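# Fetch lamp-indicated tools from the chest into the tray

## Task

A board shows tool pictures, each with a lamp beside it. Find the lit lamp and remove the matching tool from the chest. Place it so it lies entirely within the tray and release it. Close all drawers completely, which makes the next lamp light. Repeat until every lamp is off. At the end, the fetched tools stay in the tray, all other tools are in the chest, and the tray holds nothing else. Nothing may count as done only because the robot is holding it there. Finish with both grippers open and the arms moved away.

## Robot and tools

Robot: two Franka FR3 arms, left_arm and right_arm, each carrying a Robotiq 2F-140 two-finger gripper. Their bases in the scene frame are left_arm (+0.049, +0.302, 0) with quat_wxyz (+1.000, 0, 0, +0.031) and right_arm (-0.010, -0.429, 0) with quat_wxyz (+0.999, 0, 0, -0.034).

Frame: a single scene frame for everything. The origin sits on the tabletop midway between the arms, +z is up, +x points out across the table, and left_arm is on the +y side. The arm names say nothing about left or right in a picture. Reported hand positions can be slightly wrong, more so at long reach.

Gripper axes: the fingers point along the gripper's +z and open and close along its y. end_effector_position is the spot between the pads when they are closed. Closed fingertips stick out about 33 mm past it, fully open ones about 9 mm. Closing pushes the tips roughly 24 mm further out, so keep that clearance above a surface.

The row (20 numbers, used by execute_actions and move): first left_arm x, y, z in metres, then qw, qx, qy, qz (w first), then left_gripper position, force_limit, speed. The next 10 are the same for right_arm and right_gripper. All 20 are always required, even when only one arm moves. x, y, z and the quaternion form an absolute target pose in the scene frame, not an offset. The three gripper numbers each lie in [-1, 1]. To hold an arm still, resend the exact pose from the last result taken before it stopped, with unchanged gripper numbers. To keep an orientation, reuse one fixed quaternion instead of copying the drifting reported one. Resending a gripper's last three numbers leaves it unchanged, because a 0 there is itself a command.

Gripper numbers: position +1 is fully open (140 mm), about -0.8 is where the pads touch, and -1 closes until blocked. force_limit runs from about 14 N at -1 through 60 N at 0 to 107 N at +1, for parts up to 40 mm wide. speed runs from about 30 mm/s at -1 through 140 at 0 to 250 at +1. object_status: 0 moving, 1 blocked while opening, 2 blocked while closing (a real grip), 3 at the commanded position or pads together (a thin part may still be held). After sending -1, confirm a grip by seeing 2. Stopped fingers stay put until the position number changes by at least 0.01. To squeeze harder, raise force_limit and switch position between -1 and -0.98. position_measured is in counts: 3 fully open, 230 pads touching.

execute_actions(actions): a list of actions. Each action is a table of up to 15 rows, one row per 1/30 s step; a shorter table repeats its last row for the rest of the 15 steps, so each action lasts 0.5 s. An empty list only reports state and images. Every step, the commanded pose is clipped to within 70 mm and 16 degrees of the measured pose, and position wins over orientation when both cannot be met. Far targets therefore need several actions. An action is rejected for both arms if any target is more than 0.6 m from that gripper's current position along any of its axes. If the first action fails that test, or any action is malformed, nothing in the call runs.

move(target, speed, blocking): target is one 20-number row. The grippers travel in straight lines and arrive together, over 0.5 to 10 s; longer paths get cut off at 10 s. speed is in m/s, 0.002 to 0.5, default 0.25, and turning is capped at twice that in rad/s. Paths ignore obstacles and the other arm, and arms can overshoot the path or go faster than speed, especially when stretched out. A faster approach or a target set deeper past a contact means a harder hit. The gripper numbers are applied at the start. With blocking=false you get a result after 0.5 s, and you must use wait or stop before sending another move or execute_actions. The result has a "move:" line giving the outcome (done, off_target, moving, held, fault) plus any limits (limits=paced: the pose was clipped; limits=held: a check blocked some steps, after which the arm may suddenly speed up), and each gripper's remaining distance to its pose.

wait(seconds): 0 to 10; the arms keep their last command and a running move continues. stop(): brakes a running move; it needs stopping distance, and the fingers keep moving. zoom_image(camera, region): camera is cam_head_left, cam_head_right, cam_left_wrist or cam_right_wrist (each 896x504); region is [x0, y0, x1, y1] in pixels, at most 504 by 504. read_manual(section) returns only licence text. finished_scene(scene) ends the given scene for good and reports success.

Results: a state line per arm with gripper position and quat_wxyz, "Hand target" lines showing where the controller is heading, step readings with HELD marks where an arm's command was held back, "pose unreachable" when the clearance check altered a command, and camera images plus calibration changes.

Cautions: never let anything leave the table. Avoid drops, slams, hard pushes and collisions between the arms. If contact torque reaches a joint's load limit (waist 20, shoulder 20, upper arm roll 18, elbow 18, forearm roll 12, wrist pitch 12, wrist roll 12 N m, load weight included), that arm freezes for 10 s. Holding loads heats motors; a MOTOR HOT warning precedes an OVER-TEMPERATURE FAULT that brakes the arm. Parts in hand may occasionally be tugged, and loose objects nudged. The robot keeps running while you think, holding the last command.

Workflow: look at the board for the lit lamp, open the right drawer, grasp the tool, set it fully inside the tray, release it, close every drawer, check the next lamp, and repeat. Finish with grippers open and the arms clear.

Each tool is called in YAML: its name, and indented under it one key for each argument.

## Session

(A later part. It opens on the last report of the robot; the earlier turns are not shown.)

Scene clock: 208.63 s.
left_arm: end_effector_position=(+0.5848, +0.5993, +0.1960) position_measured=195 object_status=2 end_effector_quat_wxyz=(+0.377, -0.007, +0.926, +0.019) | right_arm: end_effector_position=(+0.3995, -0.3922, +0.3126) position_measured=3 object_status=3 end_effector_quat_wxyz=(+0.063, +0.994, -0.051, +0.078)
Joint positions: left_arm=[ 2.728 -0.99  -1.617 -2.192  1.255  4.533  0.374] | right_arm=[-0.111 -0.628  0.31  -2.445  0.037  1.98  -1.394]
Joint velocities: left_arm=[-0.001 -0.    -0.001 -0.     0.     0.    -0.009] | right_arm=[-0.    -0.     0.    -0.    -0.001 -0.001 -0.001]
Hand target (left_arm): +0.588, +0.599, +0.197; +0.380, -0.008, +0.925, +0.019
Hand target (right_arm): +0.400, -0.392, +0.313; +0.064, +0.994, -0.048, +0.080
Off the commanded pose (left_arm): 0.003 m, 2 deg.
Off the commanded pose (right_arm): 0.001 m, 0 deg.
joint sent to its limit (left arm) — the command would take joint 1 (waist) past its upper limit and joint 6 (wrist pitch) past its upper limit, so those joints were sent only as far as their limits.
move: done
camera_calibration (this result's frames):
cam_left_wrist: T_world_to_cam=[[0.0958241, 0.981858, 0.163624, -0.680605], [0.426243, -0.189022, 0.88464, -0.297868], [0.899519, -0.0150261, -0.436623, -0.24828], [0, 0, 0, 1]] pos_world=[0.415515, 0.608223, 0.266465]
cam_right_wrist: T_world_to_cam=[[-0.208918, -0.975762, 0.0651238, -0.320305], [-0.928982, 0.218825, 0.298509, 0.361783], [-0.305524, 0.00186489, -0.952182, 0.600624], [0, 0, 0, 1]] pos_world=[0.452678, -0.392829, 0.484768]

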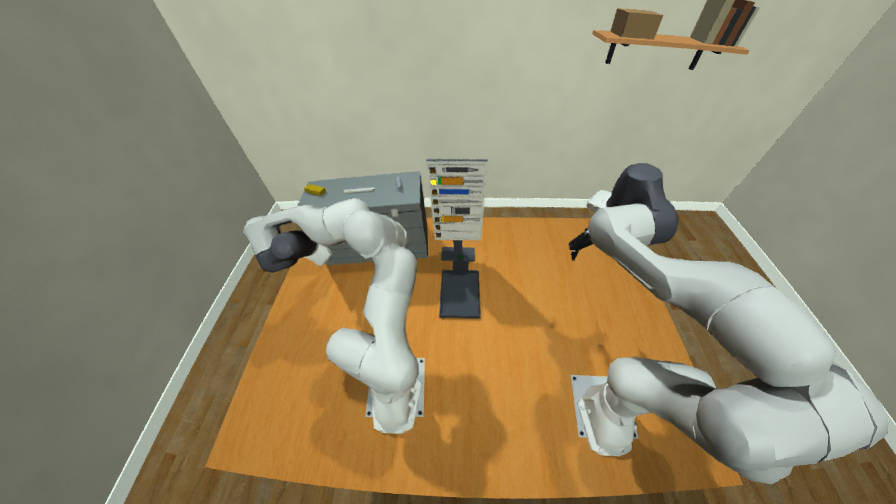

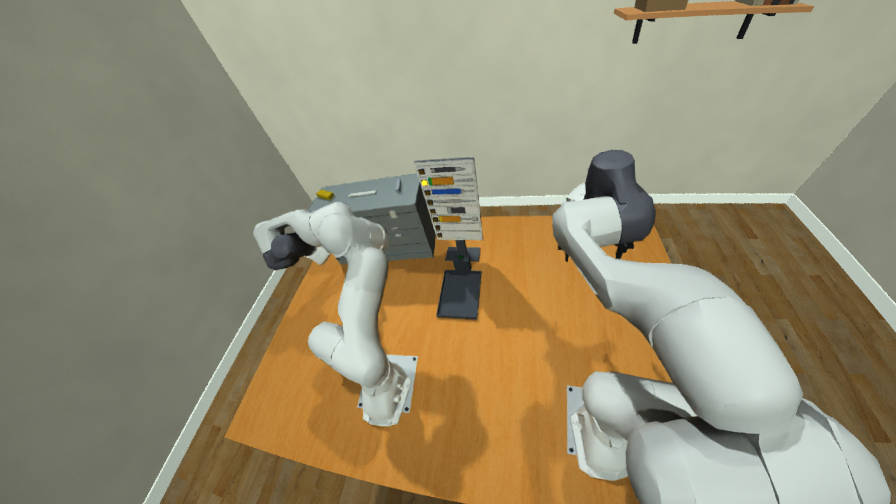

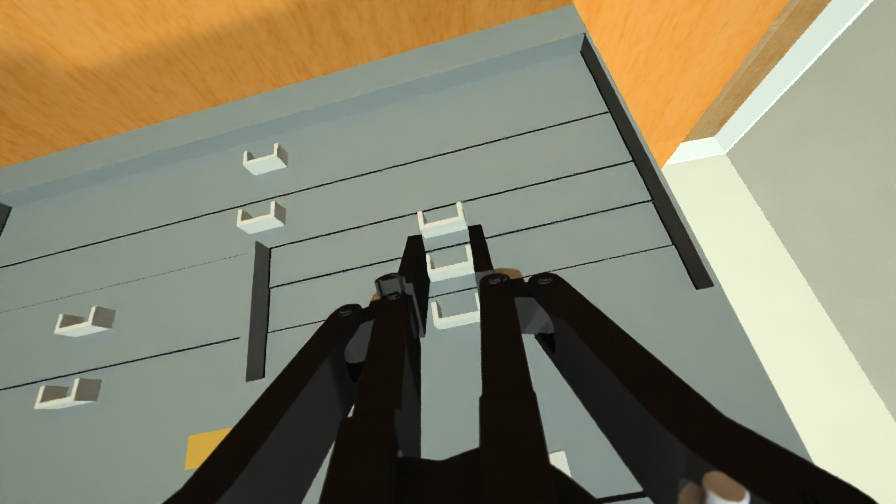

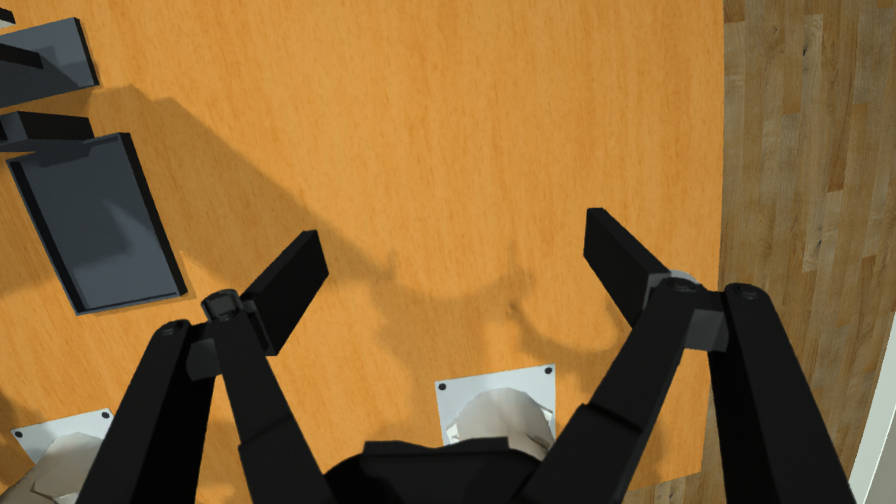

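move:
  target: [0.45,0.59,0.197,0.383,0,0.924,0,-1,0.5,0,0.4,-0.392,0.313,0.064,0.994,-0.048,0.08,1,0,0]
  speed: 0.06

move:
  target: [0.45,0.59,0.31,0.383,0,0.924,0,0.3,0.5,0,0.4,-0.392,0.313,0.064,0.994,-0.048,0.08,1,0,0]
  speed: 0.08

Scene clock: 211.43 s.
left_arm: end_effector_position=(+0.4524, +0.5878, +0.1986) position_measured=195 object_status=2 end_effector_quat_wxyz=(+0.380, -0.011, +0.925, +0.006) | right_arm: end_effector_position=(+0.3995, -0.3922, +0.3126) position_measured=3 object_status=3 end_effector_quat_wxyz=(+0.063, +0.994, -0.051, +0.078)
Joint positions: left_arm=[ 2.726 -0.558 -1.518 -2.534  1.542  4.373  0.737] | right_arm=[-0.111 -0.628  0.31  -2.445  0.037  1.98  -1.394]
Joint velocities: left_arm=[ 0.     0.324 -0.03  -0.     0.151 -0.271  0.044] | right_arm=[-0.001 -0.001 -0.    -0.     0.    -0.001  0.   ]
Hand target (left_arm): +0.451, +0.591, +0.200; +0.380, -0.005, +0.925, +0.012
Hand target (right_arm): +0.400, -0.392, +0.313; +0.064, +0.994, -0.048, +0.080
Off the commanded pose (left_arm): 0.004 m, 2 deg.
Off the commanded pose (right_arm): 0.001 m, 0 deg.
joint sent to its limit (left arm) — the command would take joint 1 (waist) past its upper limit, so that joint was sent only as far as its limit.
move: off_target (left_arm)
camera_calibration (this result's frames):
cam_left_wrist: T_world_to_cam=[[0.0974404, 0.985739, 0.137199, -0.654773], [0.421198, -0.165745, 0.891695, -0.258738], [0.901719, -0.0290992, -0.431342, -0.121983], [0, 0, 0, 1]] pos_world=[0.282776, 0.599002, 0.267933]
cam_right_wrist: T_world_to_cam=[[-0.20891, -0.975764, 0.0651283, -0.320309], [-0.928984, 0.218818, 0.29851, 0.361779], [-0.305526, 0.00185846, -0.952182, 0.600619], [0, 0, 0, 1]] pos_world=[0.452676, -0.392826, 0.484765]

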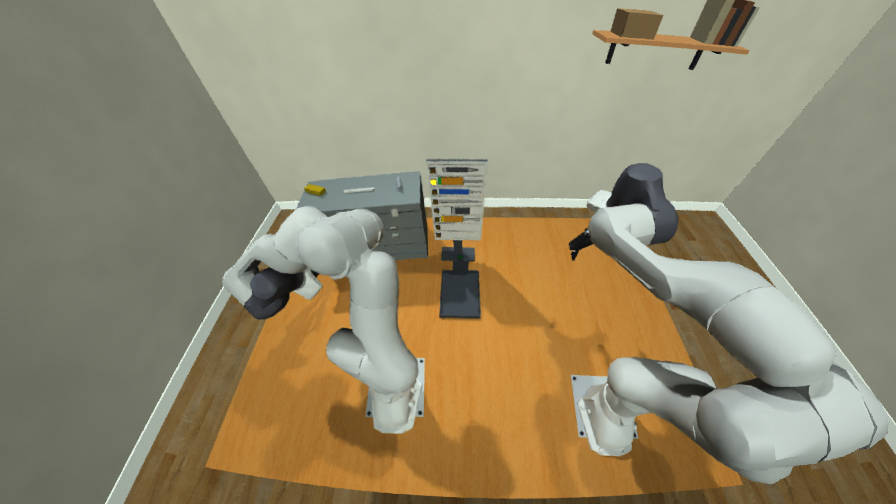

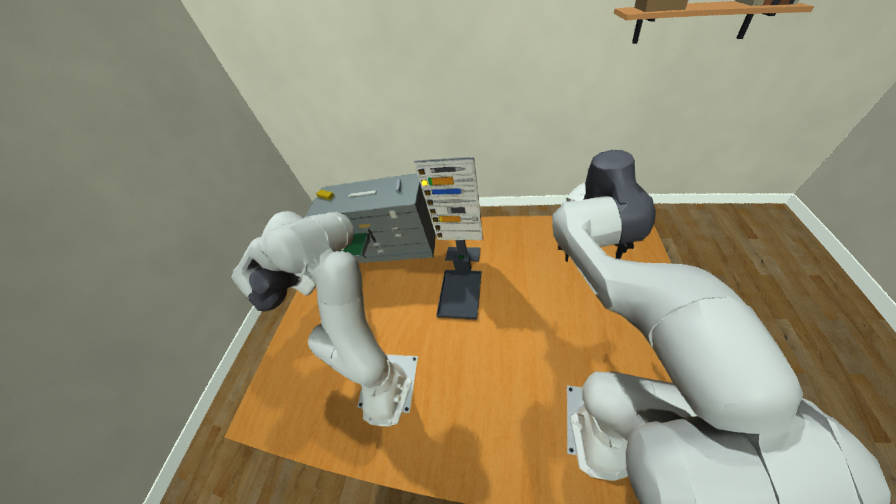

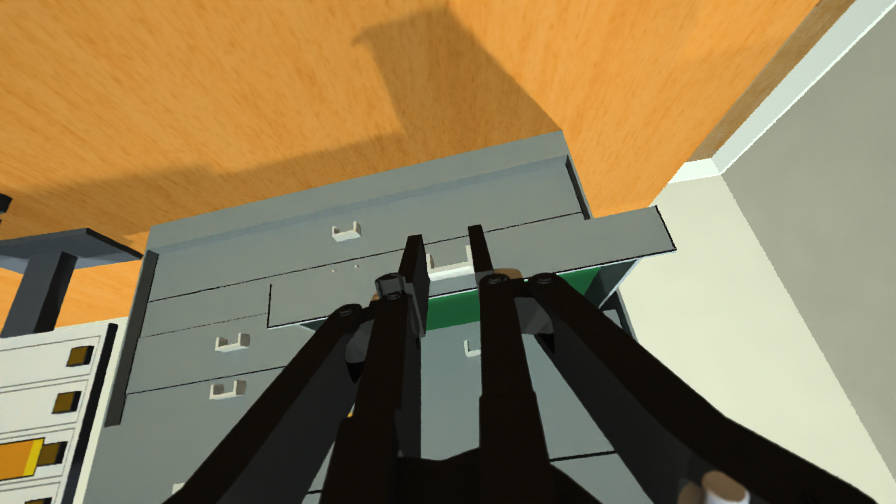

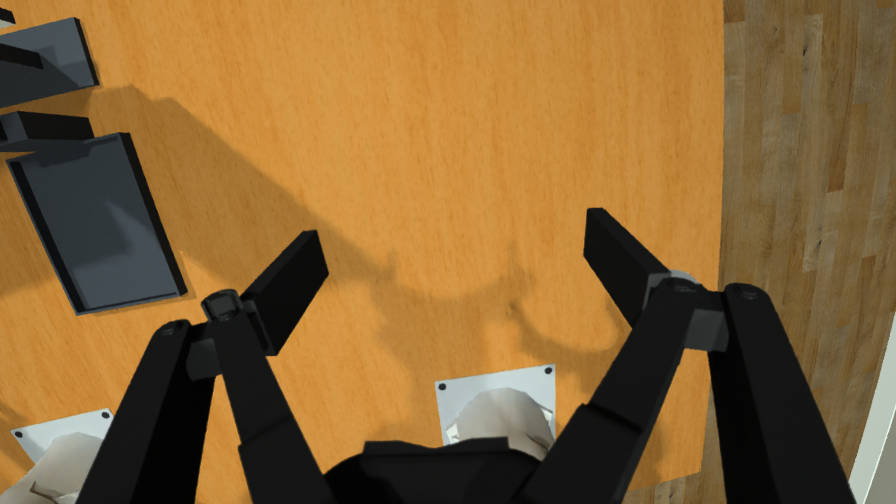

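Scene clock: 213.43 s.
left_arm: end_effector_position=(+0.4507, +0.5908, +0.3097) position_measured=91 object_status=3 end_effector_quat_wxyz=(+0.383, +0.005, +0.924, +0.003) | right_arm: end_effector_position=(+0.3995, -0.3922, +0.3126) position_measured=3 object_status=3 end_effector_quat_wxyz=(+0.063, +0.994, -0.051, +0.078)
Joint positions: left_arm=[ 2.548 -0.599 -1.215 -2.327  1.732  4.529  0.451] | right_arm=[-0.111 -0.628  0.31  -2.445  0.037  1.98  -1.394]
Joint velocities: left_arm=[ 0.001 -0.001  0.001 -0.     0.004  0.003 -0.032] | right_arm=[-0.001  0.     0.001  0.     0.001  0.     0.001]
Hand target (left_arm): +0.450, +0.589, +0.310; +0.382, +0.001, +0.924, -0.000
Hand target (right_arm): +0.400, -0.392, +0.313; +0.064, +0.994, -0.048, +0.080
Off the commanded pose (left_arm): 0.001 m, 1 deg.
Off the commanded pose (right_arm): 0.001 m, 0 deg.
joint sent to its limit (left arm) — the command would take joint 6 (wrist pitch) past its upper limit, so that joint was sent only as far as its limit.
move: done
camera_calibration (this result's frames):
cam_left_wrist: T_world_to_cam=[[0.127753, 0.981184, 0.144766, -0.686113], [0.409183, -0.185103, 0.89348, -0.340244], [0.903465, -0.0549092, -0.425131, -0.0598578], [0, 0, 0, 1]] pos_world=[0.280955, 0.606936, 0.37788]
cam_right_wrist: T_world_to_cam=[[-0.208902, -0.975765, 0.0651328, -0.320313], [-0.928985, 0.218812, 0.29851, 0.361777], [-0.305527, 0.00185179, -0.952182, 0.600615], [0, 0, 0, 1]] pos_world=[0.452675, -0.392823, 0.484764]

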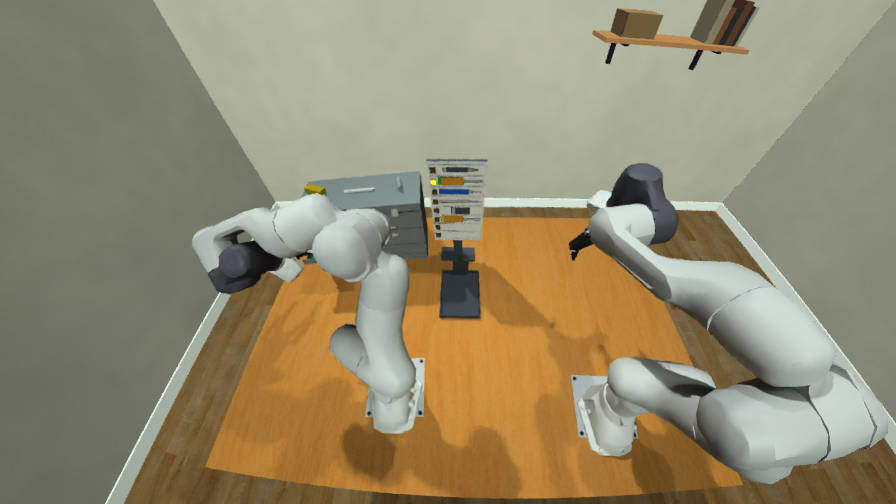

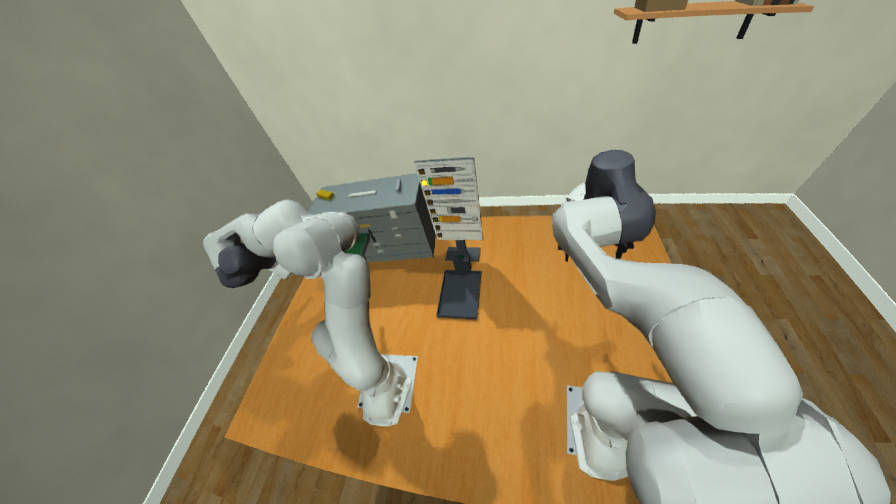

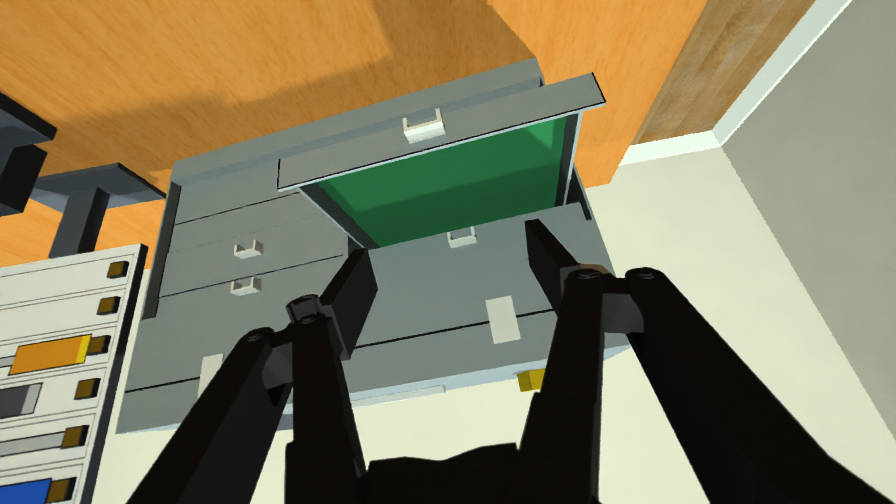

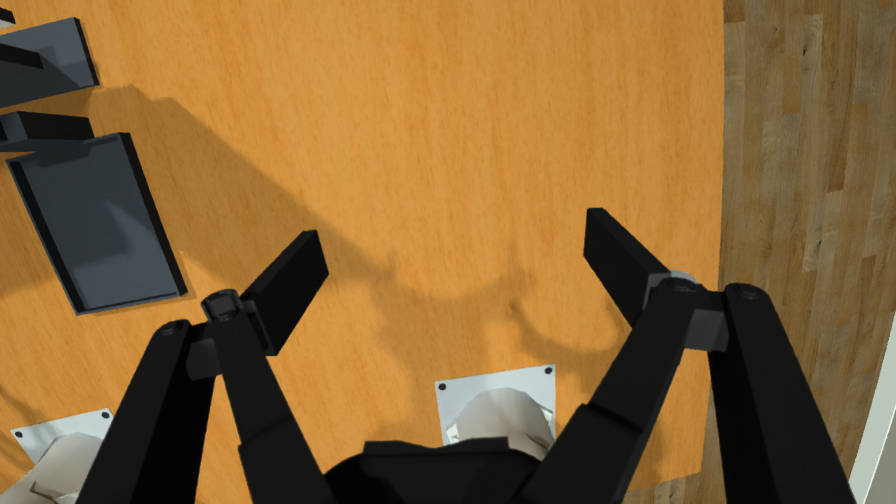

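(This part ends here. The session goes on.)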